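# Flip an upside-down gear back onto the furnace tray

## Task

On the furnace tray, find the single gear resting with its domed back facing up, flip it over, and place it in an unoccupied spot on the tray with its small end pointing up, then release it.

## Robot and tools

Robot: two arms, left_arm and right_arm, each with six joints and a parallel gripper. One shared world frame is used for all reported positions: origin on the table surface midway between the arms, +z up, +x out across the table, and left_arm sits toward +y. The arm names do not tell you which side of a picture an arm appears on.

Tool execute_actions takes "actions", a list with zero or one entry, plus an optional "pictures" boolean (pictures come by default). An empty list moves nothing and just reports the state. A motion entry is {"rows": [...], "steps": n} with n from 1 to 15 (default 15); each control step lasts 1/30 s, each row drives one step, and the final row is reused if you supply fewer rows than steps. A wait entry is {"steps": n} with no rows, n up to 300; it commands nothing new and returns once that many steps have elapsed since the previous result, with your thinking time counting toward them. A refused call sends nothing to the robot.

Every row is a single flat list of 14 numbers covering both arms, even if only one moves: left_arm waist, shoulder, elbow, wrist pitch, wrist yaw, wrist roll, opening, then the same seven for right_arm. The six joint values are absolute target angles in radians, in the same convention as the Joint positions line, not offsets. Stated ranges per arm: waist -2.880 to 2.880, shoulder 0.000 to 3.142, elbow 0.000 to 3.019, wrist pitch -1.693 to 1.571, wrist yaw -1.571 to 1.571, wrist roll -2.094 to 2.094. True ends may differ by up to 0.019 rad either way. A call is rejected if a target goes over 0.019 rad beyond a stated end and is also farther out than the joint's last reported angle; a target past the real end is clipped there, and the result may then print "joint sent to its limit" (possibly referring to an earlier, still-running action). Missing that line does not prove there is more room. Opening is an absolute value from -1 (closed) to +1 (fully open).

Motion limits: each step, the target sent to a joint stays within a set lead of its measured angle (waist 0.264, shoulder 0.32, elbow 0.276, wrist pitch 0.33, wrist yaw 0.186, wrist roll 0.522 rad), and if the targets would move the gripper over 70 mm from where it is measured, all of that arm's targets are pulled back proportionally. Far moves therefore take several actions. Between calls the arms keep heading to the last row sent until everything nearly stops or a step is HELD; after that only a new action makes them go further. Fingers still opening or closing finish their motion.

Result lines: the state line gives, per arm, end_effector_position (metres, world frame) and end_effector_quat_wxyz. That point lies between the finger pads roughly 1 cm behind the tips; fingers point along the gripper's +z and open along its y. Reported hand positions can be off, more so at long reach. Joint positions and Joint velocities list, per arm, the six joints (rad, rad/s) and then the pad gap (m, m/s; 0.094 m when fully open). grip_measured is the measured opening on the same -1..1 scale you command; each gripper may read off by about 1 mm, consistently within a scene. Except near the extremes, fingers go to where grip_measured equals your command, so to keep hold of something command about 0.03 below grip_measured (less margin for a lighter grip). Pads push at most around 50 to 62 N, less on thin parts, with a brief harder spike on contact. "joint command not followed" means the clearance check altered or blocked some joint targets; the rest of the row still ran. HELD flags steps where your row, wholly or partly, was not sent. MOTOR HOT appears at 85 °C; at 100 °C an OVER-TEMPERATURE FAULT drops that arm and its gripper until it cools, so do not hold loads longer than needed.

Tool zoom_image: {"camera": name, "region": [x0, y0, x1, y1]} in pixels of that camera's most recent image, (0,0) top-left, box no larger than 504 by 504; returns a finer view. Cameras, all 504x504: cam_head_left, cam_head_right (fixed pinhole heads above and behind the arms), cam_left_wrist, cam_right_wrist (fisheye on each hand, pose derived from joint readings). Calibration intrinsics and world-to-camera transforms are supplied and can be used to project world points into images, but expect a few degrees and millimetres of error.

Tool finished_scene: {"scene": number of the current scene}. It ends the scene permanently and reports whether the goal holds; call it only after the gear is upright on the tray and released. Replying without any tool call ends everything.

Avoid: knocking or placing anything off the table (immediate failure), letting the arms collide or press on each other, dropping or slamming the gear, hard pushes on the tray or other objects, and letting a motor overheat. Brief external tugs on a held part or nudges to loose items can happen, so check the grip and the scene before releasing. Smooth, quick, low-effort motion is preferred.

Each tool is called after "Request:" as a command line: name --argument value for each argument, lists and objects as JSON in quotes; but a table of rows of numbers goes row by row, as --pt "numbers of a row", without its own name.

## Session

Request:
execute_actions --actions '[]'

Scene clock: 0.00 s of 6000.00 s.
left_arm: end_effector_position=(+0.6363, -0.0658, +0.2452) grip_measured=+1.000 end_effector_quat_wxyz=(+0.524, +0.417, +0.737, -0.085) | right_arm: end_effector_position=(+0.3045, -0.5051, +0.3173) grip_measured=+1.000 end_effector_quat_wxyz=(+0.065, +0.929, +0.234, +0.278)
Joint positions: left_arm=[-0.273  1.827  1.49  -0.126  0.219  0.463  0.094] | right_arm=[-0.761  0.817  1.013 -1.311 -0.369  2.033  0.094]
Joint velocities: left_arm=[ 0.005 -0.005  0.007 -0.017 -0.037  0.007  0.   ] | right_arm=[-0.005  0.015 -0.007  0.002  0.022 -0.037  0.   ]
camera_calibration (this result's frames):
cam_left_wrist: T_world_to_cam=[[-0.702265, -0.640869, -0.310018, 0.481703], [-0.490847, 0.751288, -0.441175, 0.477225], [0.515648, -0.15765, -0.842172, -0.00925605], [0, 0, 0, 1]] pos_world=[0.5773, -0.0512843, 0.352081]
cam_right_wrist: T_world_to_cam=[[-0.393467, 0.881421, -0.261306, 0.647507], [0.252233, 0.376826, 0.891281, -0.167543], [0.88406, 0.284779, -0.370592, 0.11591], [0, 0, 0, 1]] pos_world=[0.194561, -0.5406, 0.361481]

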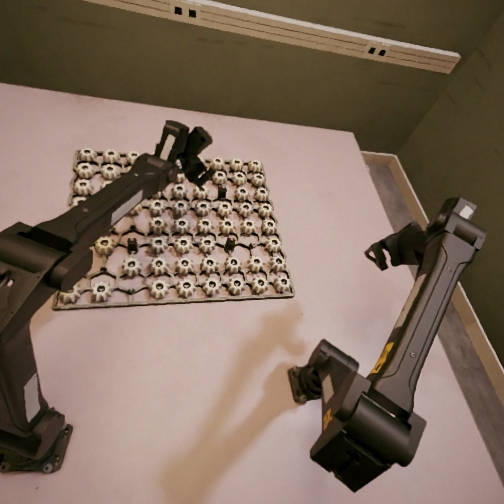

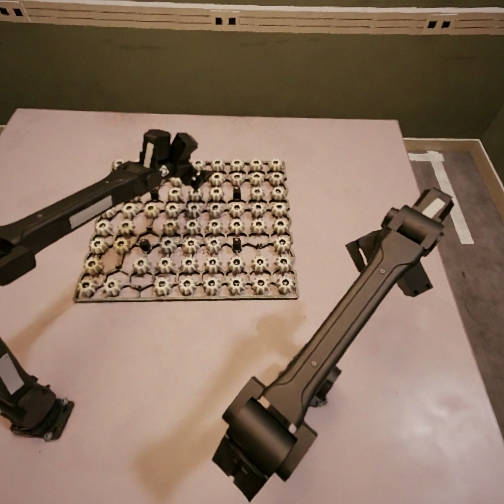

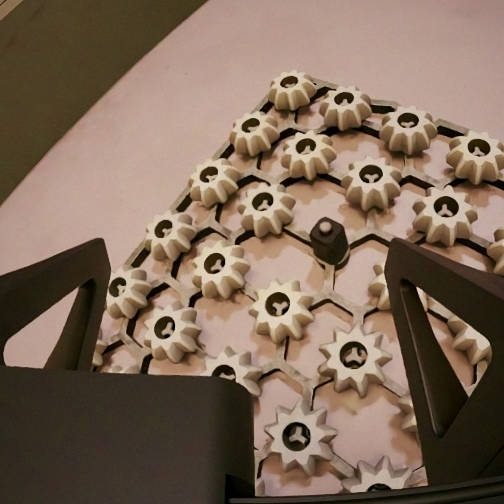

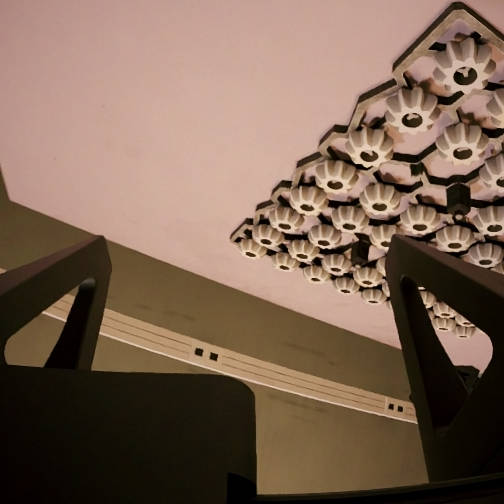

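Request:
zoom_image --camera "cam_head_right" --region '[65, 190, 195, 310]'

Request:
zoom_image --camera "cam_head_right" --region '[175, 190, 305, 310]'

Request:
zoom_image --camera "cam_head_left" --region '[50, 140, 200, 310]'

Region (65, 190, 195, 310) of cam_head_right's 504x504 image, scaled by 3.877, with more detail than that image has; it fills the top 465 rows of this view, and the rest is white.

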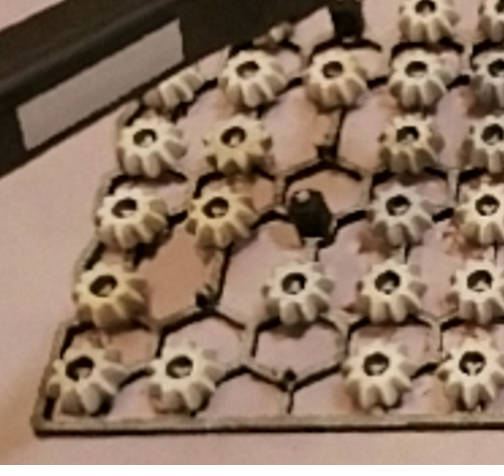

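Region (175, 190, 305, 310) of cam_head_right's 504x504 image, scaled by 3.877, with more detail than that image has; it fills the top 465 rows of this view, and the rest is white.

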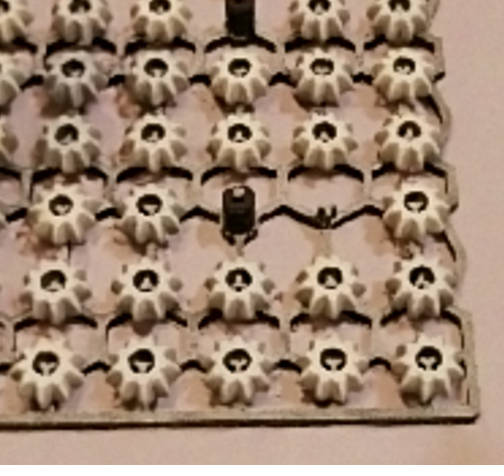

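Region (50, 140, 200, 310) of cam_head_left's 504x504 image, scaled by 2.965, with more detail than that image has; it fills the left 445 columns of this view, and the rest is white.

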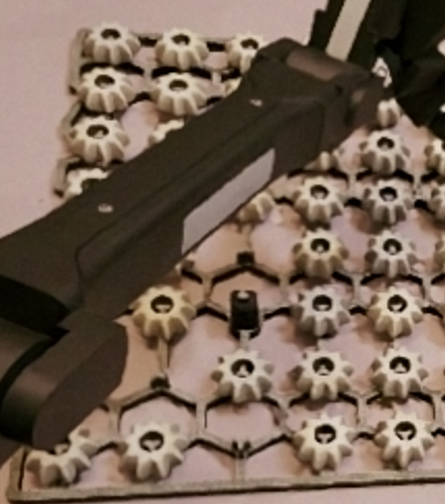

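Request:
execute_actions --actions '[{"rows":[[-0.265,1.827,1.53,-0.15,0.21,0.42,0.95,-0.74,0.82,1.0,-1.28,-0.38,1.98,1],[-0.255,1.828,1.55,-0.19,0.2,0.36,0.9,-0.71,0.83,0.99,-1.23,-0.4,1.9,1],[-0.243,1.83,1.565,-0.24,0.19,0.29,0.85,-0.67,0.84,0.975,-1.17,-0.425,1.82,1],[-0.23,1.834,1.58,-0.29,0.18,0.22,0.8,-0.63,0.85,0.96,-1.1,-0.45,1.73,1],[-0.217,1.838,1.59,-0.34,0.17,0.15,0.75,-0.59,0.86,0.945,-1.03,-0.48,1.64,1],[-0.204,1.842,1.6,-0.39,0.16,0.08,0.7,-0.55,0.87,0.93,-0.96,-0.51,1.55,1],[-0.191,1.846,1.61,-0.44,0.15,0.01,0.65,-0.51,0.88,0.91,-0.89,-0.54,1.46,1],[-0.178,1.85,1.62,-0.49,0.14,-0.06,0.6,-0.47,0.89,0.89,-0.82,-0.57,1.37,1],[-0.165,1.855,1.63,-0.54,0.13,-0.13,0.6,-0.43,0.9,0.87,-0.75,-0.6,1.28,1],[-0.152,1.86,1.64,-0.59,0.12,-0.2,0.6,-0.39,0.91,0.85,-0.68,-0.63,1.19,1],[-0.139,1.865,1.65,-0.64,0.11,-0.27,0.6,-0.35,0.92,0.83,-0.61,-0.66,1.1,1],[-0.126,1.87,1.66,-0.69,0.1,-0.34,0.6,-0.31,0.93,0.81,-0.54,-0.69,1.01,1],[-0.113,1.875,1.67,-0.74,0.09,-0.41,0.6,-0.27,0.94,0.79,-0.47,-0.72,0.92,1],[-0.1,1.88,1.68,-0.79,0.08,-0.48,0.6,-0.23,0.95,0.775,-0.4,-0.75,0.83,1],[-0.087,1.885,1.69,-0.84,0.07,-0.55,0.6,-0.19,0.96,0.76,-0.33,-0.78,0.74,1]],"steps":15}]' --pictures false

Request:
execute_actions --actions '[{"rows":[[-0.074,1.89,1.695,-0.89,0.06,-0.62,0.6,-0.15,0.972,0.744,-0.26,-0.81,0.65,1],[-0.061,1.895,1.7,-0.94,0.05,-0.69,0.6,-0.11,0.984,0.728,-0.19,-0.84,0.56,1],[-0.048,1.9,1.705,-0.99,0.04,-0.76,0.6,-0.07,0.996,0.712,-0.12,-0.87,0.47,1],[-0.035,1.905,1.71,-1.04,0.03,-0.83,0.6,-0.03,1.008,0.696,-0.05,-0.9,0.38,1],[-0.022,1.91,1.713,-1.09,0.02,-0.89,0.6,0.01,1.02,0.68,0.02,-0.93,0.29,1],[-0.009,1.915,1.716,-1.14,0.01,-0.94,0.6,0.05,1.032,0.664,0.09,-0.96,0.2,1],[0.003,1.92,1.718,-1.19,0,-0.98,0.6,0.09,1.044,0.648,0.16,-0.99,0.11,1],[0.013,1.924,1.72,-1.23,0,-0.98,0.6,0.13,1.056,0.632,0.23,-1.02,0.02,1],[0.021,1.927,1.72,-1.26,0,-0.98,0.6,0.17,1.068,0.616,0.3,-1.05,-0.07,1],[0.027,1.93,1.72,-1.285,0,-0.98,0.6,0.21,1.08,0.6,0.37,-1.08,-0.16,1],[0.031,1.932,1.72,-1.3,0,-0.98,0.6,0.245,1.092,0.585,0.43,-1.11,-0.25,1],[0.033,1.932,1.72,-1.3,0,-0.98,0.6,0.275,1.102,0.572,0.49,-1.14,-0.33,1],[0.033,1.932,1.72,-1.3,0,-0.98,0.6,0.3,1.11,0.562,0.54,-1.165,-0.4,1],[0.033,1.932,1.72,-1.3,0,-0.98,0.6,0.318,1.116,0.555,0.57,-1.18,-0.46,1],[0.033,1.932,1.72,-1.3,0,-0.98,0.6,0.329,1.12,0.55,0.59,-1.188,-0.5,1]],"steps":15}]'

Scene clock: 14.93 s of 6000.00 s.
left_arm: end_effector_position=(+0.6305, +0.0729, +0.1836) grip_measured=+0.602 end_effector_quat_wxyz=(+0.275, +0.028, +0.954, -0.117) | right_arm: end_effector_position=(+0.4506, -0.3301, +0.2994) grip_measured=+1.000 end_effector_quat_wxyz=(+0.236, +0.375, +0.758, +0.478)
Joint positions: left_arm=[-0.13   1.852  1.615 -0.733  0.082 -0.255  0.075] | right_arm=[-0.263  0.939  0.785 -0.478 -0.751  1.109  0.094]
Joint velocities: left_arm=[ 0.552  0.122  0.286 -1.448 -0.286 -1.897 -0.   ] | right_arm=[ 1.138  0.308 -0.564  1.99  -0.725 -2.425  0.   ]
Steps of this call (steps 1 to 90: nothing new was sent; then 11.43 s passed at rest; steps 91 to 105: all 15 steps of this action). Readings (joint positions):
91: left_arm=[-0.273 1.827 1.490 -0.129 0.217 0.458] | right_arm=[-0.760 0.817 1.012 -1.307 -0.373 2.026]
92: left_arm=[-0.273 1.827 1.491 -0.142 0.210 0.444] | right_arm=[-0.755 0.817 1.008 -1.292 -0.384 2.006]
94: left_arm=[-0.271 1.827 1.500 -0.203 0.192 0.385] | right_arm=[-0.715 0.818 0.988 -1.216 -0.425 1.931]
98: left_arm=[-0.245 1.828 1.533 -0.388 0.154 0.189] | right_arm=[-0.552 0.850 0.928 -0.962 -0.542 1.680]
105: the state above

Scene clock: 15.43 s of 6000.00 s.
left_arm: end_effector_position=(+0.5456, +0.2126, +0.1158) grip_measured=+0.602 end_effector_quat_wxyz=(+0.007, -0.391, +0.920, -0.005) | right_arm: end_effector_position=(+0.3403, -0.0813, +0.2994) grip_measured=+1.000 end_effector_quat_wxyz=(+0.543, -0.537, +0.466, +0.447)
Joint positions: left_arm=[ 0.034  1.924  1.657 -1.287  0.002 -0.928  0.075] | right_arm=[ 0.309  1.099  0.563  0.508 -1.177 -0.194  0.094]
Joint velocities: left_arm=[ 0.005  0.005  0.007 -0.085 -0.037 -0.271  0.   ] | right_arm=[ 0.64   0.2   -0.291  1.053 -0.33  -2.073  0.   ]
Steps of this call (steps 1 to 15: all 15 steps of this action). Readings (joint positions):
1: left_arm=[-0.112 1.857 1.625 -0.782 0.071 -0.323] | right_arm=[-0.224 0.950 0.766 -0.409 -0.781 1.022]
2: left_arm=[-0.094 1.862 1.633 -0.832 0.061 -0.392] | right_arm=[-0.184 0.960 0.749 -0.340 -0.811 0.935]
4: left_arm=[-0.062 1.873 1.645 -0.932 0.040 -0.529] | right_arm=[-0.103 0.981 0.719 -0.200 -0.872 0.758]
8: left_arm=[-0.011 1.895 1.656 -1.131 0.006 -0.771] | right_arm=[0.058 1.024 0.663 0.082 -0.992 0.402]
15: the state above
camera_calibration (this result's frames):
cam_left_wrist: T_world_to_cam=[[0.72298, -0.690758, 0.0123827, -0.247964], [-0.573444, -0.590004, 0.568381, 0.379748], [-0.385308, -0.418029, -0.822672, 0.517062], [0, 0, 0, 1]] pos_world=[0.596266, 0.268916, 0.212601]
cam_right_wrist: T_world_to_cam=[[0.985594, -0.0128012, 0.168642, -0.387297], [0.124962, -0.616801, -0.777136, 0.141695], [0.113967, 0.787015, -0.606316, 0.330415], [0, 0, 0, 1]] pos_world=[0.326355, -0.177602, 0.375767]

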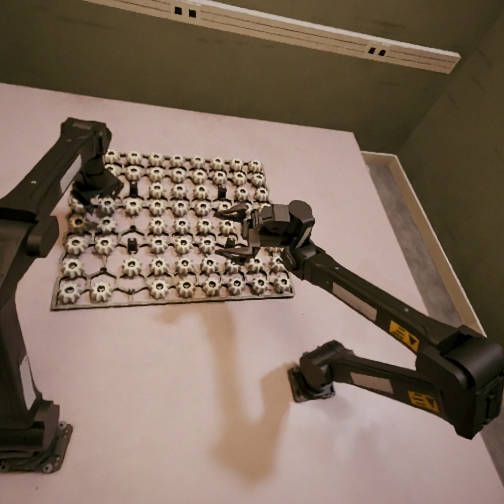

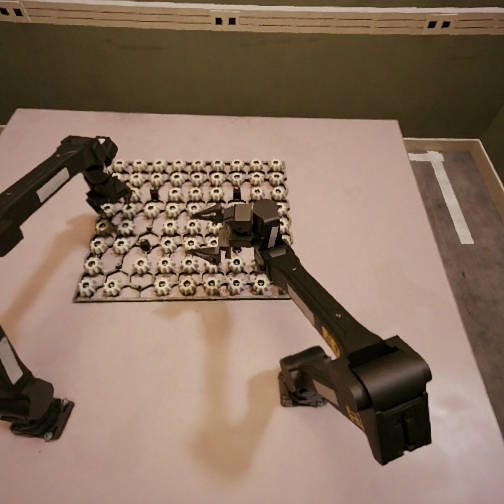

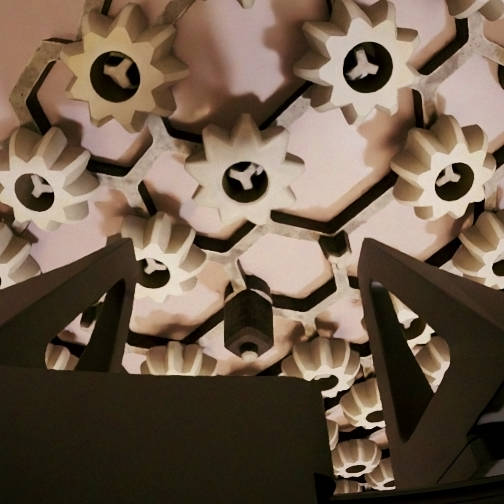

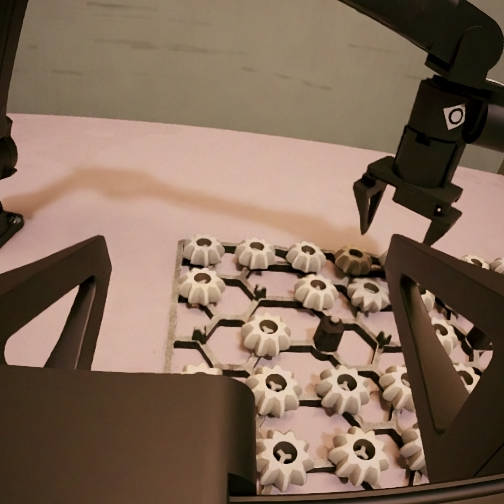

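Request:
zoom_image --camera "cam_left_wrist" --region '[165, 90, 325, 250]'

Region (165, 90, 325, 250) of cam_left_wrist's 504x504 image, scaled by 3.150, with more detail than that image has.

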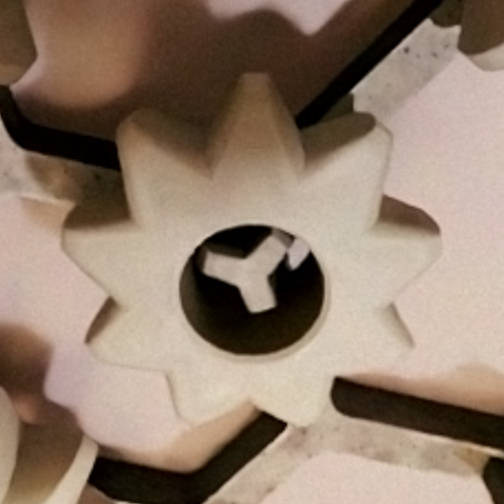

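Request:
execute_actions --actions '[{"rows":[[0.025,1.932,1.66,-1.285,0,-1.0,0.55,0.329,1.12,0.55,0.59,-1.188,-0.5,1],[0.018,1.935,1.652,-1.275,0,-1.03,0.55,0.329,1.12,0.55,0.59,-1.188,-0.5,1],[0.012,1.939,1.644,-1.265,0,-1.06,0.55,0.329,1.12,0.55,0.59,-1.188,-0.5,1],[0.01,1.943,1.636,-1.253,0,-1.09,0.55,0.329,1.12,0.55,0.59,-1.188,-0.5,1],[0.01,1.947,1.628,-1.241,0,-1.12,0.55,0.329,1.12,0.55,0.59,-1.188,-0.5,1],[0.01,1.951,1.62,-1.229,0,-1.13,0.55,0.329,1.12,0.55,0.59,-1.188,-0.5,1],[0.01,1.955,1.612,-1.217,0,-1.13,0.55,0.329,1.12,0.55,0.59,-1.188,-0.5,1],[0.01,1.959,1.604,-1.205,0,-1.13,0.55,0.329,1.12,0.55,0.59,-1.188,-0.5,1],[0.01,1.963,1.596,-1.193,0,-1.13,0.55,0.329,1.12,0.55,0.59,-1.188,-0.5,1],[0.01,1.967,1.589,-1.181,0,-1.13,0.55,0.329,1.12,0.55,0.59,-1.188,-0.5,1],[0.01,1.97,1.584,-1.171,0,-1.13,0.55,0.329,1.12,0.55,0.59,-1.188,-0.5,1],[0.01,1.97,1.58,-1.164,0,-1.13,0.55,0.329,1.12,0.55,0.59,-1.188,-0.5,1]],"steps":15}]'

Scene clock: 19.07 s of 6000.00 s.
left_arm: end_effector_position=(+0.5410, +0.2080, +0.0681) grip_measured=+0.552 end_effector_quat_wxyz=(+0.004, -0.469, +0.883, -0.004) | right_arm: end_effector_position=(+0.3287, -0.0735, +0.2965) grip_measured=+1.000 end_effector_quat_wxyz=(+0.608, -0.609, +0.356, +0.364)
Joint positions: left_arm=[ 0.025  1.957  1.577 -1.179  0.002 -1.108  0.073] | right_arm=[ 0.338  1.11   0.544  0.577 -1.187 -0.492  0.094]
Joint velocities: left_arm=[-0.005  0.112 -0.081  0.037 -0.081 -0.051  0.   ] | right_arm=[-0.024 -0.005 -0.007 -0.017 -0.007 -0.066  0.   ]
Steps of this call (steps 1 to 30: the robot went on to your last target; steps 31 to 90: nothing new was sent; then 0.13 s passed at rest; steps 91 to 105: all 15 steps of this action). Readings (joint positions):
91: left_arm=[0.034 1.924 1.661 -1.291 0.002 -0.971] | right_arm=[0.338 1.110 0.544 0.577 -1.187 -0.492]
92: left_arm=[0.034 1.924 1.660 -1.289 0.002 -0.979] | right_arm=[0.338 1.110 0.544 0.577 -1.187 -0.492]
94: left_arm=[0.033 1.924 1.652 -1.279 0.002 -1.008] | right_arm=[0.338 1.110 0.544 0.577 -1.187 -0.492]
98: left_arm=[0.029 1.927 1.620 -1.238 0.002 -1.071] | right_arm=[0.338 1.110 0.544 0.577 -1.187 -0.492]
105: the state above
camera_calibration (this result's frames):
cam_left_wrist: T_world_to_cam=[[0.830186, -0.557411, 0.00914375, -0.332802], [-0.461387, -0.677781, 0.572481, 0.358847], [-0.31291, -0.479485, -0.819867, 0.447645], [0, 0, 0, 1]] pos_world=[0.581928, 0.272351, 0.164619]
cam_right_wrist: T_world_to_cam=[[0.875124, 0.0203013, 0.483472, -0.429888], [0.398462, -0.597133, -0.696175, 0.0332729], [0.274564, 0.801885, -0.530655, 0.2497], [0, 0, 0, 1]] pos_world=[0.294389, -0.171635, 0.363507]

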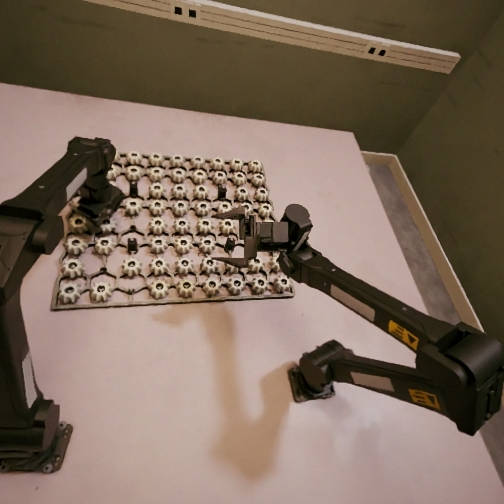

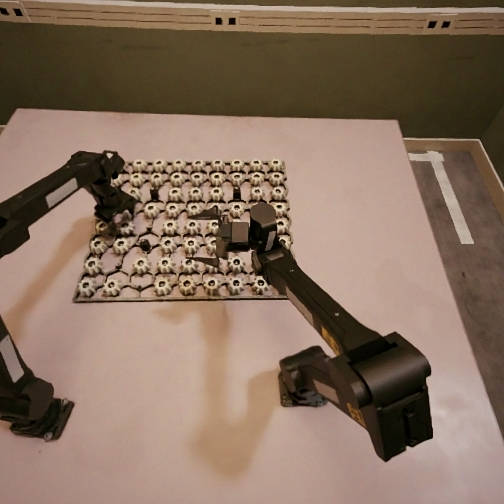

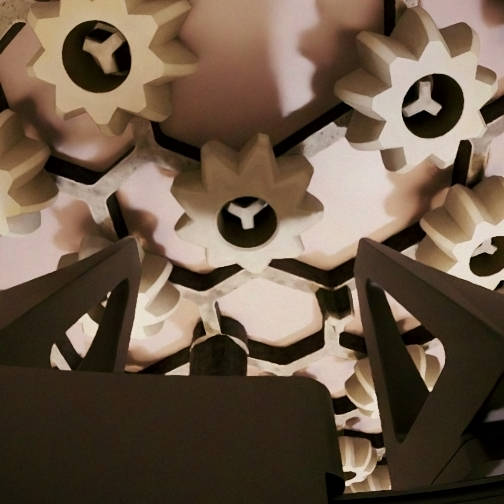

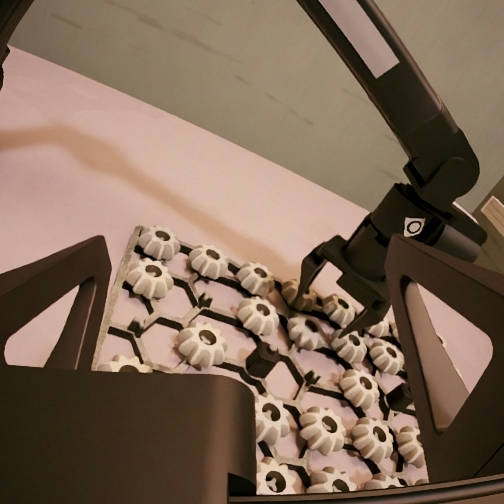

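Request:
execute_actions --actions '[{"rows":[[0.02,1.974,1.578,-1.16,-0.005,-1.125,0.55,0.329,1.12,0.55,0.59,-1.188,-0.5,1],[0.02,1.979,1.574,-1.154,-0.01,-1.125,0.55,0.329,1.12,0.55,0.59,-1.188,-0.5,1],[0.02,1.984,1.57,-1.147,-0.014,-1.125,0.55,0.329,1.12,0.55,0.59,-1.188,-0.5,1],[0.02,1.989,1.566,-1.139,-0.014,-1.125,0.55,0.329,1.12,0.55,0.59,-1.188,-0.5,1],[0.02,1.994,1.562,-1.131,-0.014,-1.125,0.55,0.329,1.12,0.55,0.59,-1.188,-0.5,1],[0.02,1.999,1.558,-1.123,-0.014,-1.125,0.55,0.329,1.12,0.55,0.59,-1.188,-0.5,1],[0.02,2.003,1.554,-1.115,-0.014,-1.125,0.55,0.329,1.12,0.55,0.59,-1.188,-0.5,1],[0.02,2.007,1.55,-1.107,-0.014,-1.125,0.55,0.329,1.12,0.55,0.59,-1.188,-0.5,1],[0.02,2.01,1.547,-1.099,-0.014,-1.125,0.5,0.329,1.12,0.55,0.59,-1.188,-0.5,1],[0.02,2.012,1.544,-1.091,-0.014,-1.125,0.45,0.329,1.12,0.55,0.59,-1.188,-0.5,1],[0.02,2.013,1.542,-1.082,-0.014,-1.125,0.45,0.329,1.12,0.55,0.59,-1.188,-0.5,1]],"steps":15}]'

Scene clock: 21.50 s of 6000.00 s.
left_arm: end_effector_position=(+0.5433, +0.2100, +0.0309) grip_measured=+0.452 end_effector_quat_wxyz=(+0.009, -0.473, +0.881, +0.000) | right_arm: end_effector_position=(+0.3287, -0.0735, +0.2965) grip_measured=+1.000 end_effector_quat_wxyz=(+0.608, -0.609, +0.356, +0.364)
Joint positions: left_arm=[ 0.025  2.     1.54  -1.096 -0.011 -1.118  0.068] | right_arm=[ 0.338  1.11   0.544  0.577 -1.187 -0.492  0.094]
Joint velocities: left_arm=[ 0.015  0.073 -0.051  0.022 -0.022  0.125  0.   ] | right_arm=[-0.005 -0.015  0.012  0.007  0.007 -0.095  0.   ]
Steps of this call (steps 1 to 15: the robot went on to your last target; steps 16 to 58: nothing new was sent; steps 59 to 73: all 15 steps of this action). Readings (joint positions):
59: left_arm=[0.025 1.965 1.573 -1.174 0.001 -1.118] | right_arm=[0.338 1.110 0.544 0.577 -1.187 -0.492]
60: left_arm=[0.025 1.965 1.573 -1.172 -0.003 -1.118] | right_arm=[0.338 1.110 0.544 0.577 -1.187 -0.492]
62: left_arm=[0.025 1.965 1.572 -1.162 -0.009 -1.118] | right_arm=[0.338 1.110 0.544 0.577 -1.187 -0.492]
66: left_arm=[0.025 1.971 1.562 -1.133 -0.010 -1.118] | right_arm=[0.338 1.110 0.544 0.577 -1.187 -0.492]
73: the state above
camera_calibration (this result's frames):
cam_left_wrist: T_world_to_cam=[[0.835731, -0.549102, 0.00629829, -0.337965], [-0.457192, -0.6894, 0.561874, 0.38302], [-0.304184, -0.472455, -0.827199, 0.412799], [0, 0, 0, 1]] pos_world=[0.583128, 0.273505, 0.128387]
cam_right_wrist: T_world_to_cam=[[0.875124, 0.0203013, 0.483472, -0.429888], [0.398462, -0.597133, -0.696175, 0.0332729], [0.274564, 0.801885, -0.530655, 0.2497], [0, 0, 0, 1]] pos_world=[0.294389, -0.171635, 0.363507]

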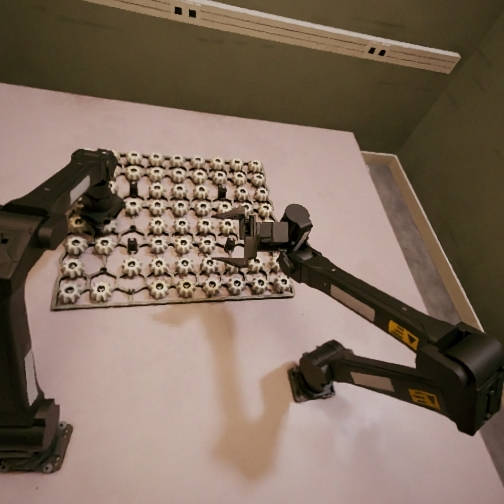

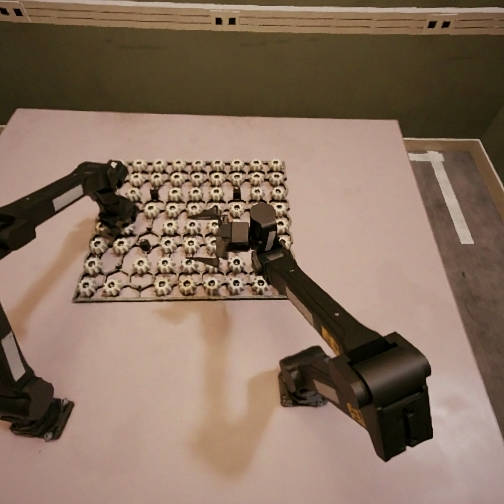

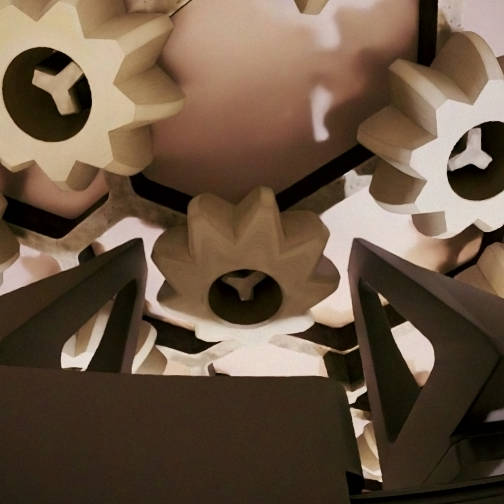

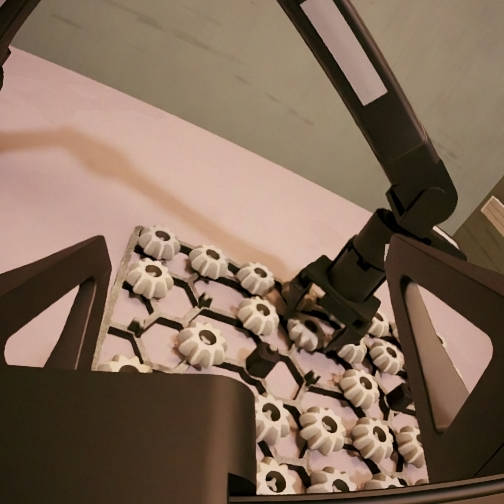

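Request:
execute_actions --actions '[{"rows":[[0.02,2.013,1.542,-1.085,0,-1.12,0.4,0.329,1.12,0.55,0.59,-1.188,-0.5,1],[0.02,2.013,1.542,-1.085,0,-1.12,0.36,0.329,1.12,0.55,0.59,-1.188,-0.5,1],[0.02,2.013,1.542,-1.085,0,-1.12,0.32,0.329,1.12,0.55,0.59,-1.188,-0.5,1],[0.02,2.013,1.542,-1.085,0,-1.12,0.28,0.329,1.12,0.55,0.59,-1.188,-0.5,1],[0.02,2.013,1.542,-1.085,0,-1.12,0.25,0.329,1.12,0.55,0.59,-1.188,-0.5,1],[0.02,2.013,1.542,-1.085,0,-1.12,0.22,0.329,1.12,0.55,0.59,-1.188,-0.5,1],[0.02,2.013,1.542,-1.085,0,-1.12,0.2,0.329,1.12,0.55,0.59,-1.188,-0.5,1],[0.02,2.013,1.542,-1.085,0,-1.12,0.17,0.329,1.12,0.55,0.59,-1.188,-0.5,1],[0.02,2.013,1.542,-1.085,0,-1.12,0.14,0.329,1.12,0.55,0.59,-1.188,-0.5,1]],"steps":12}]'

Scene clock: 23.13 s of 6000.00 s.
left_arm: end_effector_position=(+0.5421, +0.2089, +0.0272) grip_measured=+0.198 end_effector_quat_wxyz=(+0.005, -0.473, +0.881, -0.001) | right_arm: end_effector_position=(+0.3287, -0.0735, +0.2965) grip_measured=+1.000 end_effector_quat_wxyz=(+0.608, -0.609, +0.356, +0.364)
Joint positions: left_arm=[ 0.025  2.005  1.537 -1.093 -0.003 -1.118  0.056] | right_arm=[ 0.338  1.11   0.544  0.577 -1.187 -0.492  0.094]
Joint velocities: left_arm=[-0.015 -0.005 -0.027 -0.002 -0.051  0.037 -0.   ] | right_arm=[-0.024 -0.015 -0.017 -0.027  0.037  0.022  0.   ]
Steps of this call (steps 1 to 15: the robot went on to your last target; steps 16 to 37: nothing new was sent; steps 38 to 49: all 12 steps of this action). Readings (joint positions):
38: left_arm=[0.025 2.005 1.537 -1.093 -0.007 -1.118] | right_arm=[0.338 1.110 0.544 0.577 -1.187 -0.492]
39: left_arm=[0.025 2.005 1.537 -1.093 -0.005 -1.118] | right_arm=[0.338 1.110 0.544 0.577 -1.187 -0.492]
41: left_arm=[0.025 2.005 1.537 -1.093 -0.003 -1.118] | right_arm=[0.338 1.110 0.544 0.577 -1.187 -0.492]
45: left_arm=[0.025 2.005 1.537 -1.093 -0.003 -1.118] | right_arm=[0.338 1.110 0.544 0.577 -1.187 -0.492]
49: the state above
camera_calibration (this result's frames):
cam_left_wrist: T_world_to_cam=[[0.835718, -0.54914, 0.0046298, -0.337472], [-0.453717, -0.685697, 0.569175, 0.380946], [-0.309382, -0.47777, -0.822203, 0.412627], [0, 0, 0, 1]] pos_world=[0.582532, 0.273036, 0.124]
cam_right_wrist: T_world_to_cam=[[0.875124, 0.0203013, 0.483472, -0.429888], [0.398462, -0.597133, -0.696175, 0.0332729], [0.274564, 0.801885, -0.530655, 0.2497], [0, 0, 0, 1]] pos_world=[0.294389, -0.171635, 0.363507]

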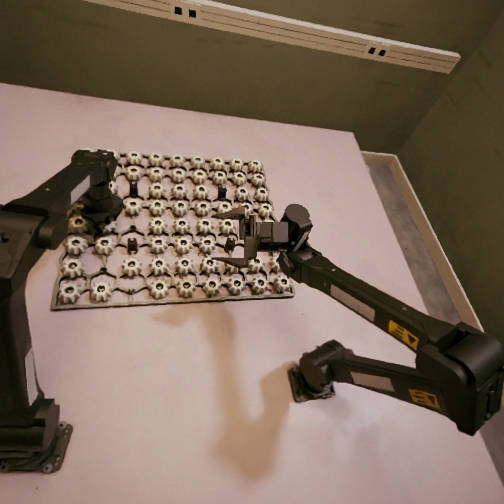

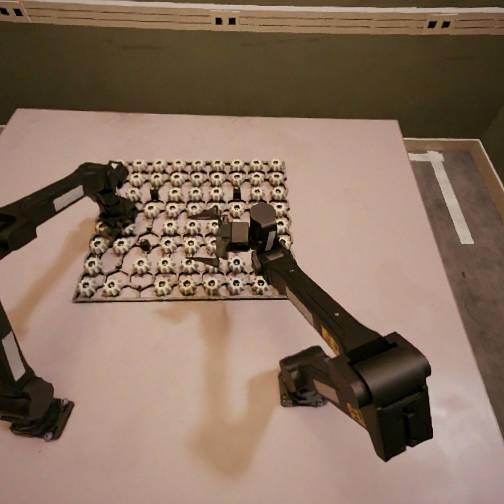

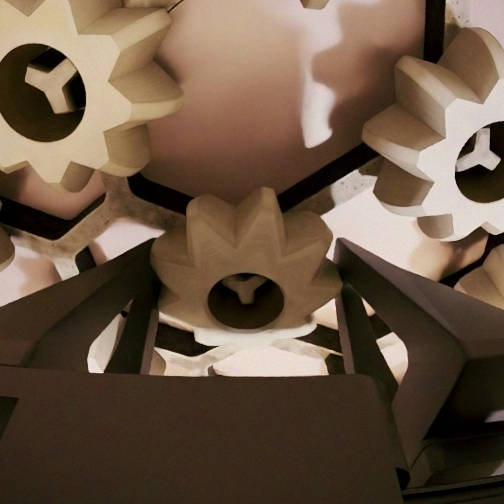

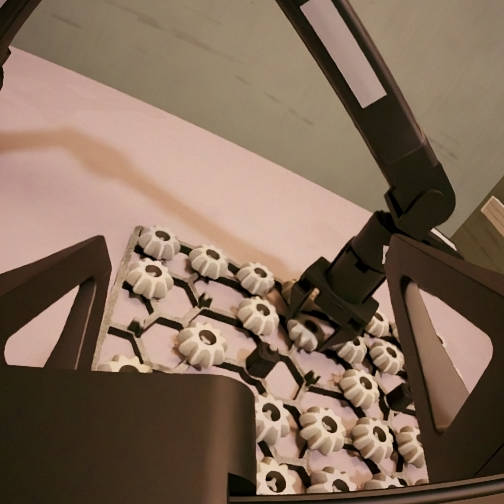

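Request:
execute_actions --actions '[{"rows":[[0.025,1.99,1.58,-1.095,0,-1.12,0.14,0.335,1.12,0.55,0.59,-1.188,-0.5,1],[0.025,1.98,1.6,-1.1,0,-1.12,0.14,0.335,1.12,0.55,0.59,-1.188,-0.5,1],[0.025,1.973,1.61,-1.108,0,-1.12,0.14,0.335,1.12,0.55,0.59,-1.188,-0.5,1],[0.025,1.966,1.618,-1.12,0,-1.12,0.14,0.335,1.12,0.55,0.59,-1.188,-0.5,1],[0.025,1.959,1.626,-1.134,0,-1.12,0.14,0.335,1.12,0.55,0.59,-1.188,-0.5,1],[0.025,1.952,1.634,-1.149,0,-1.12,0.14,0.335,1.12,0.55,0.59,-1.188,-0.5,1],[0.025,1.945,1.642,-1.164,0,-1.12,0.14,0.335,1.12,0.55,0.59,-1.188,-0.5,1],[0.025,1.938,1.65,-1.179,0,-1.12,0.14,0.335,1.12,0.55,0.59,-1.188,-0.5,1],[0.025,1.93,1.658,-1.194,0,-1.12,0.14,0.335,1.12,0.55,0.59,-1.188,-0.5,1],[0.025,1.92,1.666,-1.209,0,-1.12,0.14,0.335,1.12,0.55,0.59,-1.188,-0.5,1],[0.025,1.91,1.672,-1.224,0,-1.12,0.14,0.335,1.12,0.55,0.59,-1.188,-0.5,1],[0.025,1.9,1.675,-1.235,0,-1.12,0.14,0.335,1.12,0.55,0.59,-1.188,-0.5,1],[0.025,1.885,1.675,-1.24,0,-1.12,0.14,0.335,1.12,0.55,0.59,-1.188,-0.5,1],[0.025,1.87,1.665,-1.24,0,-1.12,0.14,0.335,1.12,0.55,0.59,-1.188,-0.5,1],[0.025,1.85,1.65,-1.23,0,-1.12,0.14,0.335,1.12,0.55,0.59,-1.188,-0.5,1]],"steps":15}]' --pictures false

Request:
execute_actions --actions '[{"rows":[[0.02,1.83,1.62,-1.2,0.02,-1.11,0.14,0.335,1.12,0.55,0.59,-1.188,-0.5,1],[0.014,1.81,1.59,-1.15,0.05,-1.1,0.14,0.335,1.12,0.55,0.59,-1.188,-0.5,1],[0.007,1.79,1.56,-1.09,0.09,-1.09,0.14,0.335,1.12,0.55,0.59,-1.188,-0.5,1],[0.0,1.77,1.527,-1.02,0.135,-1.08,0.14,0.335,1.12,0.55,0.59,-1.188,-0.5,1],[-0.007,1.75,1.494,-0.95,0.18,-1.07,0.14,0.335,1.12,0.55,0.59,-1.188,-0.5,1],[-0.014,1.73,1.461,-0.88,0.225,-1.06,0.14,0.335,1.12,0.55,0.59,-1.188,-0.5,1],[-0.021,1.71,1.428,-0.81,0.27,-1.05,0.14,0.335,1.12,0.55,0.59,-1.188,-0.5,1],[-0.028,1.69,1.395,-0.74,0.315,-1.04,0.14,0.335,1.12,0.55,0.59,-1.188,-0.5,1],[-0.035,1.67,1.362,-0.67,0.36,-1.03,0.14,0.335,1.12,0.55,0.59,-1.188,-0.5,1],[-0.042,1.65,1.329,-0.6,0.405,-1.02,0.14,0.335,1.12,0.55,0.59,-1.188,-0.5,1],[-0.049,1.63,1.296,-0.53,0.45,-1.01,0.14,0.335,1.12,0.55,0.59,-1.188,-0.5,1],[-0.056,1.61,1.263,-0.46,0.495,-1.0,0.14,0.335,1.12,0.55,0.59,-1.188,-0.5,1],[-0.063,1.59,1.23,-0.39,0.54,-0.99,0.14,0.335,1.12,0.55,0.59,-1.188,-0.5,1],[-0.07,1.57,1.195,-0.32,0.585,-0.98,0.14,0.335,1.12,0.55,0.59,-1.188,-0.5,1],[-0.077,1.55,1.16,-0.25,0.63,-0.97,0.14,0.335,1.12,0.55,0.59,-1.188,-0.5,1]],"steps":15}]' --pictures false

Request:
execute_actions --actions '[{"rows":[[-0.085,1.53,1.125,-0.18,0.678,-0.96,0.14,0.335,1.12,0.55,0.59,-1.188,-0.5,1],[-0.093,1.51,1.09,-0.11,0.726,-0.95,0.14,0.335,1.12,0.55,0.59,-1.188,-0.5,1],[-0.101,1.49,1.055,-0.04,0.774,-0.94,0.14,0.335,1.12,0.55,0.59,-1.188,-0.5,1],[-0.109,1.47,1.02,0.03,0.822,-0.93,0.14,0.335,1.12,0.55,0.59,-1.188,-0.5,1],[-0.117,1.45,0.985,0.1,0.87,-0.92,0.14,0.335,1.12,0.55,0.59,-1.188,-0.5,1],[-0.125,1.43,0.95,0.17,0.918,-0.91,0.14,0.335,1.12,0.55,0.59,-1.188,-0.5,1],[-0.133,1.41,0.915,0.24,0.966,-0.9,0.14,0.335,1.12,0.55,0.59,-1.188,-0.5,1],[-0.141,1.39,0.88,0.31,1.014,-0.895,0.14,0.335,1.12,0.55,0.59,-1.188,-0.5,1],[-0.149,1.373,0.847,0.38,1.06,-0.895,0.14,0.335,1.12,0.55,0.59,-1.188,-0.5,1],[-0.157,1.358,0.817,0.445,1.105,-0.895,0.14,0.335,1.12,0.55,0.59,-1.188,-0.5,1],[-0.164,1.345,0.79,0.5,1.145,-0.895,0.14,0.335,1.12,0.55,0.59,-1.188,-0.5,1],[-0.17,1.335,0.767,0.55,1.18,-0.895,0.14,0.335,1.12,0.55,0.59,-1.188,-0.5,1],[-0.175,1.327,0.75,0.59,1.21,-0.895,0.14,0.335,1.12,0.55,0.59,-1.188,-0.5,1],[-0.178,1.321,0.737,0.62,1.233,-0.895,0.14,0.335,1.12,0.55,0.59,-1.188,-0.5,1],[-0.18,1.318,0.728,0.64,1.248,-0.895,0.14,0.335,1.12,0.55,0.59,-1.188,-0.5,1]],"steps":15}]' --pictures false

Request:
execute_actions --actions '[{"steps":7}]'

Scene clock: 27.90 s of 6000.00 s.
left_arm: end_effector_position=(+0.5348, +0.2098, +0.0582) grip_measured=+0.198 end_effector_quat_wxyz=(-0.012, -0.473, +0.881, +0.011) | right_arm: end_effector_position=(+0.3287, -0.0735, +0.2965) grip_measured=+1.000 end_effector_quat_wxyz=(+0.608, -0.609, +0.356, +0.364)
Joint positions: left_arm=[ 0.025  1.978  1.582 -1.207 -0.003 -1.118  0.056] | right_arm=[ 0.338  1.11   0.544  0.577 -1.187 -0.492  0.094]
Joint velocities: left_arm=[-0.005 -0.239 -0.017 -0.129  0.037 -0.007  0.001] | right_arm=[-0.005 -0.015 -0.007 -0.002  0.022 -0.022  0.   ]
Steps of this call (steps 1 to 15: the robot went on to your last target; steps 16 to 90: nothing new was sent; then 1.27 s passed at rest; steps 91 to 105: all 15 steps of this action). Readings (joint positions):
91: left_arm=[0.025 2.005 1.537 -1.093 -0.003 -1.118] | right_arm=[0.338 1.110 0.544 0.577 -1.187 -0.492]
92: left_arm=[0.025 2.005 1.538 -1.093 -0.003 -1.118] | right_arm=[0.338 1.110 0.544 0.577 -1.187 -0.492]
94: left_arm=[0.025 2.005 1.541 -1.099 -0.003 -1.118] | right_arm=[0.338 1.110 0.544 0.577 -1.187 -0.492]
98: left_arm=[0.025 2.005 1.560 -1.139 -0.003 -1.118] | right_arm=[0.338 1.110 0.544 0.577 -1.187 -0.492]
105: the state above

Scene clock: 28.40 s of 6000.00 s.
left_arm: end_effector_position=(+0.5374, +0.0707, +0.1963) grip_measured=+0.198 end_effector_quat_wxyz=(+0.136, -0.257, +0.858, -0.423) | right_arm: end_effector_position=(+0.3287, -0.0735, +0.2965) grip_measured=+1.000 end_effector_quat_wxyz=(+0.608, -0.609, +0.356, +0.364)
Joint positions: left_arm=[-0.045  1.618  1.211 -0.406  0.584 -1.023  0.056] | right_arm=[ 0.338  1.11   0.544  0.577 -1.187 -0.492  0.094]
Joint velocities: left_arm=[-0.347 -0.63  -0.926  2.049  1.223  0.286 -0.001] | right_arm=[-0.005 -0.024 -0.007  0.007 -0.051 -0.007  0.   ]
Steps of this call (steps 1 to 15: all 15 steps of this action). Readings (joint positions):
1: left_arm=[0.025 1.969 1.582 -1.209 0.002 -1.118] | right_arm=[0.338 1.110 0.544 0.577 -1.187 -0.492]
2: left_arm=[0.025 1.958 1.580 -1.202 0.017 -1.118] | right_arm=[0.338 1.110 0.544 0.577 -1.187 -0.492]
4: left_arm=[0.025 1.922 1.556 -1.146 0.079 -1.113] | right_arm=[0.338 1.110 0.544 0.577 -1.187 -0.492]
8: left_arm=[0.019 1.808 1.443 -0.909 0.259 -1.089] | right_arm=[0.338 1.110 0.544 0.577 -1.187 -0.492]
15: the state above

Scene clock: 28.90 s of 6000.00 s.
left_arm: end_effector_position=(+0.3344, -0.0098, +0.2790) grip_measured=+0.198 end_effector_quat_wxyz=(+0.204, +0.199, +0.689, -0.667) | right_arm: end_effector_position=(+0.3287, -0.0735, +0.2965) grip_measured=+1.000 end_effector_quat_wxyz=(+0.608, -0.609, +0.356, +0.364)
Joint positions: left_arm=[-0.164  1.358  0.728  0.547  1.232 -0.914  0.056] | right_arm=[ 0.338  1.11   0.544  0.577 -1.187 -0.492  0.094]
Joint velocities: left_arm=[-0.181 -0.317 -0.408  1.023  0.535  0.095  0.   ] | right_arm=[ 0.005 -0.005  0.002 -0.012 -0.066 -0.022  0.   ]
Steps of this call (steps 1 to 15: all 15 steps of this action). Readings (joint positions):
1: left_arm=[-0.056 1.597 1.178 -0.336 0.631 -1.013] | right_arm=[0.338 1.110 0.544 0.577 -1.187 -0.492]
2: left_arm=[-0.067 1.577 1.143 -0.267 0.679 -1.003] | right_arm=[0.338 1.110 0.544 0.577 -1.187 -0.492]
4: left_arm=[-0.087 1.541 1.071 -0.129 0.775 -0.983] | right_arm=[0.338 1.110 0.544 0.577 -1.187 -0.492]
8: left_arm=[-0.117 1.471 0.923 0.146 0.966 -0.944] | right_arm=[0.338 1.110 0.544 0.577 -1.187 -0.492]
15: the state above

Scene clock: 29.13 s of 6000.00 s.
left_arm: end_effector_position=(+0.3222, -0.0113, +0.2876) grip_measured=+0.198 end_effector_quat_wxyz=(+0.220, +0.229, +0.671, -0.670) | right_arm: end_effector_position=(+0.3287, -0.0735, +0.2965) grip_measured=+1.000 end_effector_quat_wxyz=(+0.608, -0.609, +0.356, +0.364)
Joint positions: left_arm=[-0.174  1.339  0.71   0.612  1.249 -0.908  0.056] | right_arm=[ 0.338  1.11   0.544  0.577 -1.187 -0.492  0.094]
Joint velocities: left_arm=[ 0.005 -0.005 -0.002 -0.002 -0.007  0.051  0.   ] | right_arm=[-0.005 -0.005 -0.007  0.012 -0.066 -0.037  0.   ]
Steps of this call (steps 1 to 7: the robot went on to your last target). Readings (joint positions):
1: left_arm=[-0.169 1.348 0.717 0.575 1.244 -0.912] | right_arm=[0.338 1.110 0.544 0.577 -1.187 -0.492]
2: left_arm=[-0.173 1.342 0.711 0.591 1.249 -0.911] | right_arm=[0.338 1.110 0.544 0.577 -1.187 -0.492]
4: left_arm=[-0.174 1.339 0.710 0.607 1.249 -0.909] | right_arm=[0.338 1.110 0.544 0.577 -1.187 -0.492]
7: the state above
camera_calibration (this result's frames):
cam_left_wrist: T_world_to_cam=[[-0.598991, -0.000485335, 0.800755, -0.0362702], [-0.649903, 0.584491, -0.485795, 0.362938], [-0.467798, -0.8114, -0.35042, 0.365116], [0, 0, 0, 1]] pos_world=[0.38495, 0.084104, 0.333301]
cam_right_wrist: T_world_to_cam=[[0.875124, 0.0203013, 0.483472, -0.429888], [0.398462, -0.597133, -0.696175, 0.0332729], [0.274564, 0.801885, -0.530655, 0.2497], [0, 0, 0, 1]] pos_world=[0.294389, -0.171635, 0.363507]

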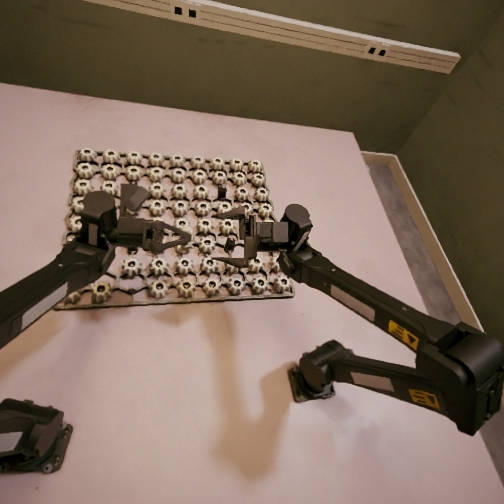

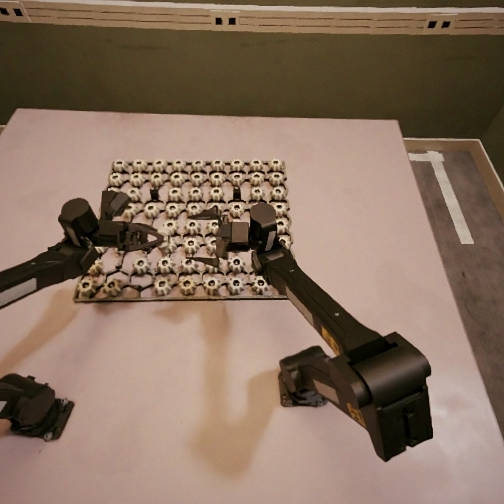

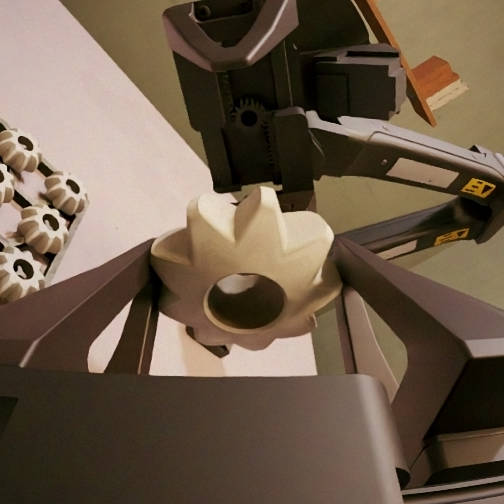

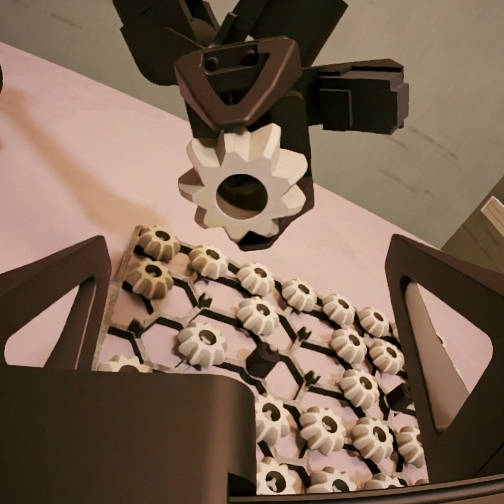

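Request:
execute_actions --actions '[{"rows":[[-0.18,1.325,0.728,0.64,1.248,-0.9,0.14,0.348,1.13,0.58,0.592,-1.18,-0.5,0.95],[-0.18,1.325,0.728,0.64,1.248,-0.9,0.14,0.36,1.136,0.586,0.593,-1.17,-0.5,0.9],[-0.18,1.325,0.728,0.64,1.248,-0.9,0.14,0.375,1.143,0.592,0.594,-1.157,-0.5,0.85],[-0.18,1.325,0.728,0.64,1.248,-0.9,0.14,0.391,1.15,0.598,0.595,-1.142,-0.5,0.8],[-0.18,1.325,0.728,0.64,1.248,-0.9,0.14,0.407,1.157,0.604,0.596,-1.126,-0.5,0.8],[-0.18,1.325,0.728,0.64,1.248,-0.9,0.14,0.423,1.164,0.61,0.597,-1.11,-0.5,0.8],[-0.18,1.325,0.728,0.64,1.248,-0.9,0.14,0.439,1.171,0.616,0.598,-1.094,-0.5,0.8],[-0.18,1.325,0.728,0.64,1.248,-0.9,0.14,0.455,1.178,0.622,0.599,-1.078,-0.5,0.8],[-0.18,1.325,0.728,0.64,1.248,-0.9,0.14,0.471,1.185,0.628,0.6,-1.062,-0.5,0.8],[-0.18,1.325,0.728,0.64,1.248,-0.9,0.14,0.486,1.192,0.634,0.601,-1.046,-0.5,0.8],[-0.18,1.325,0.728,0.64,1.248,-0.9,0.14,0.5,1.199,0.639,0.602,-1.03,-0.5,0.8],[-0.18,1.325,0.728,0.64,1.248,-0.9,0.14,0.512,1.205,0.644,0.603,-1.015,-0.5,0.8],[-0.18,1.325,0.728,0.64,1.248,-0.9,0.14,0.522,1.21,0.648,0.604,-1.001,-0.5,0.75],[-0.18,1.325,0.728,0.64,1.248,-0.9,0.14,0.529,1.214,0.651,0.605,-0.99,-0.5,0.65],[-0.18,1.325,0.728,0.64,1.248,-0.9,0.14,0.533,1.216,0.653,0.605,-0.981,-0.5,0.55]],"steps":15}]' --pictures false

Request:
execute_actions --actions '[{"steps":6}]'

Request:
zoom_image --camera "cam_head_left" --region '[140, 200, 240, 280]'

Scene clock: 32.27 s of 6000.00 s.
left_arm: end_effector_position=(+0.3222, -0.0113, +0.2877) grip_measured=+0.198 end_effector_quat_wxyz=(+0.221, +0.229, +0.671, -0.670) | right_arm: end_effector_position=(+0.3267, -0.0091, +0.2940) grip_measured=+0.597 end_effector_quat_wxyz=(+0.606, -0.607, +0.364, +0.363)
Joint positions: left_arm=[-0.174  1.339  0.71   0.613  1.249 -0.907  0.056] | right_arm=[ 0.52   1.196  0.603  0.59  -0.992 -0.493  0.075]
Joint velocities: left_arm=[-0.005 -0.005  0.002 -0.012  0.022 -0.007 -0.001] | right_arm=[ 0.23   0.112  0.115  0.042  0.198 -0.022 -0.092]
Steps of this call (steps 1 to 30: the robot went on to your last target; steps 31 to 79: nothing new was sent; steps 80 to 94: all 15 steps of this action). Readings (joint positions):
80: left_arm=[-0.174 1.339 0.710 0.613 1.249 -0.907] | right_arm=[0.338 1.110 0.544 0.577 -1.185 -0.492]
81: left_arm=[-0.174 1.339 0.710 0.613 1.249 -0.907] | right_arm=[0.339 1.111 0.544 0.578 -1.179 -0.492]
83: left_arm=[-0.174 1.339 0.710 0.613 1.249 -0.907] | right_arm=[0.352 1.118 0.546 0.581 -1.155 -0.493]
87: left_arm=[-0.174 1.339 0.710 0.613 1.249 -0.907] | right_arm=[0.416 1.148 0.563 0.584 -1.094 -0.493]
94: the state above

Scene clock: 32.47 s of 6000.00 s.
left_arm: end_effector_position=(+0.3222, -0.0113, +0.2877) grip_measured=+0.198 end_effector_quat_wxyz=(+0.221, +0.229, +0.671, -0.670) | right_arm: end_effector_position=(+0.3260, -0.0047, +0.2946) grip_measured=+0.552 end_effector_quat_wxyz=(+0.606, -0.607, +0.363, +0.363)
Joint positions: left_arm=[-0.174  1.339  0.71   0.613  1.249 -0.907  0.056] | right_arm=[ 0.531  1.201  0.609  0.591 -0.984 -0.493  0.073]
Joint velocities: left_arm=[-0.015  0.005  0.002 -0.017 -0.037 -0.007 -0.   ] | right_arm=[-0.005  0.005 -0.007  0.012 -0.139 -0.066  0.001]
Steps of this call (steps 1 to 6: the robot went on to your last target). Readings (joint positions):
1: left_arm=[-0.174 1.339 0.710 0.613 1.249 -0.907] | right_arm=[0.526 1.199 0.606 0.591 -0.987 -0.493]
2: left_arm=[-0.174 1.339 0.710 0.613 1.249 -0.907] | right_arm=[0.530 1.201 0.608 0.591 -0.985 -0.493]
4: left_arm=[-0.174 1.339 0.710 0.613 1.249 -0.907] | right_arm=[0.531 1.201 0.609 0.591 -0.984 -0.493]
6: the state above
camera_calibration (this result's frames):
cam_left_wrist: T_world_to_cam=[[-0.600772, -0.000173602, 0.79942, -0.0354247], [-0.648816, 0.584307, -0.487465, 0.36314], [-0.467022, -0.811533, -0.351148, 0.365126], [0, 0, 0, 1]] pos_world=[0.384851, 0.0841204, 0.333551]
cam_right_wrist: T_world_to_cam=[[0.880312, 0.0134885, 0.474203, -0.427049], [0.384977, -0.604412, -0.69748, 0.0788527], [0.277206, 0.796557, -0.537264, 0.195397], [0, 0, 0, 1]] pos_world=[0.291414, -0.102225, 0.362486]

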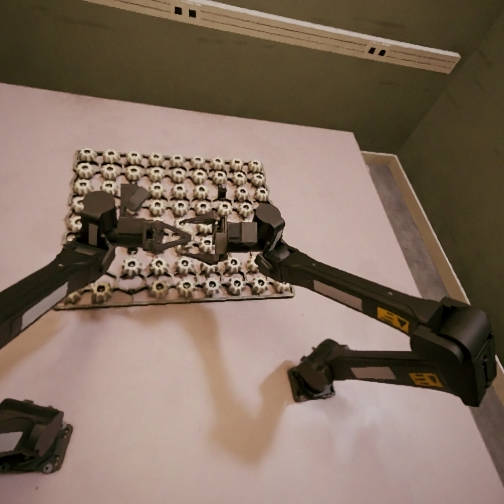

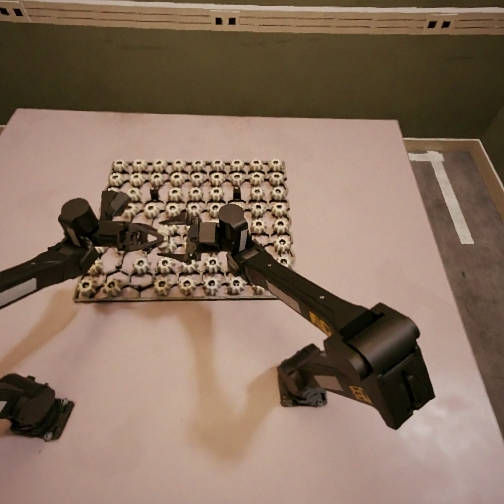

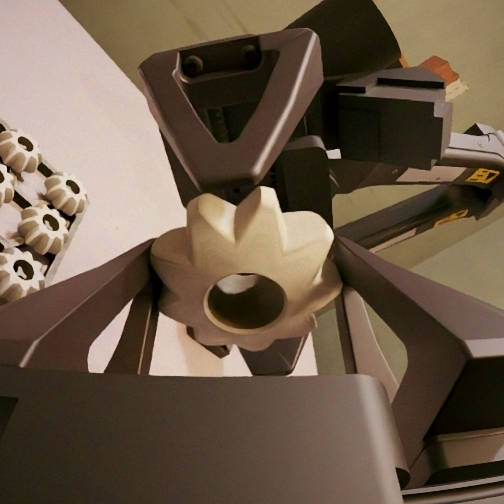

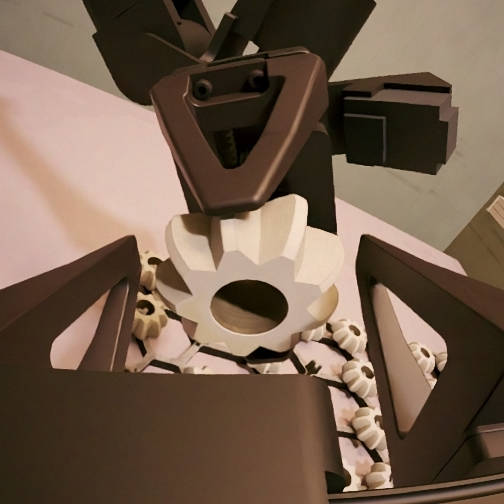

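Region (140, 200, 240, 280) of cam_head_left's 504x504 image, scaled by 5.040, with more detail than that image has; it fills the top 403 rows of this view, and the rest is white.

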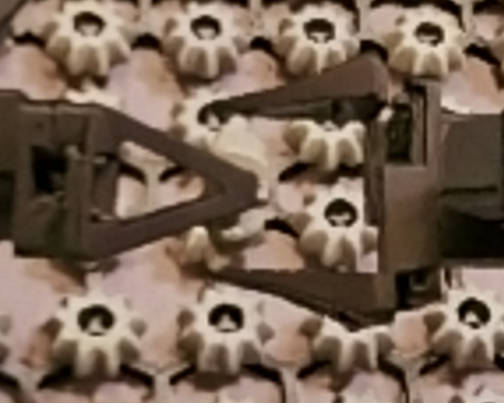

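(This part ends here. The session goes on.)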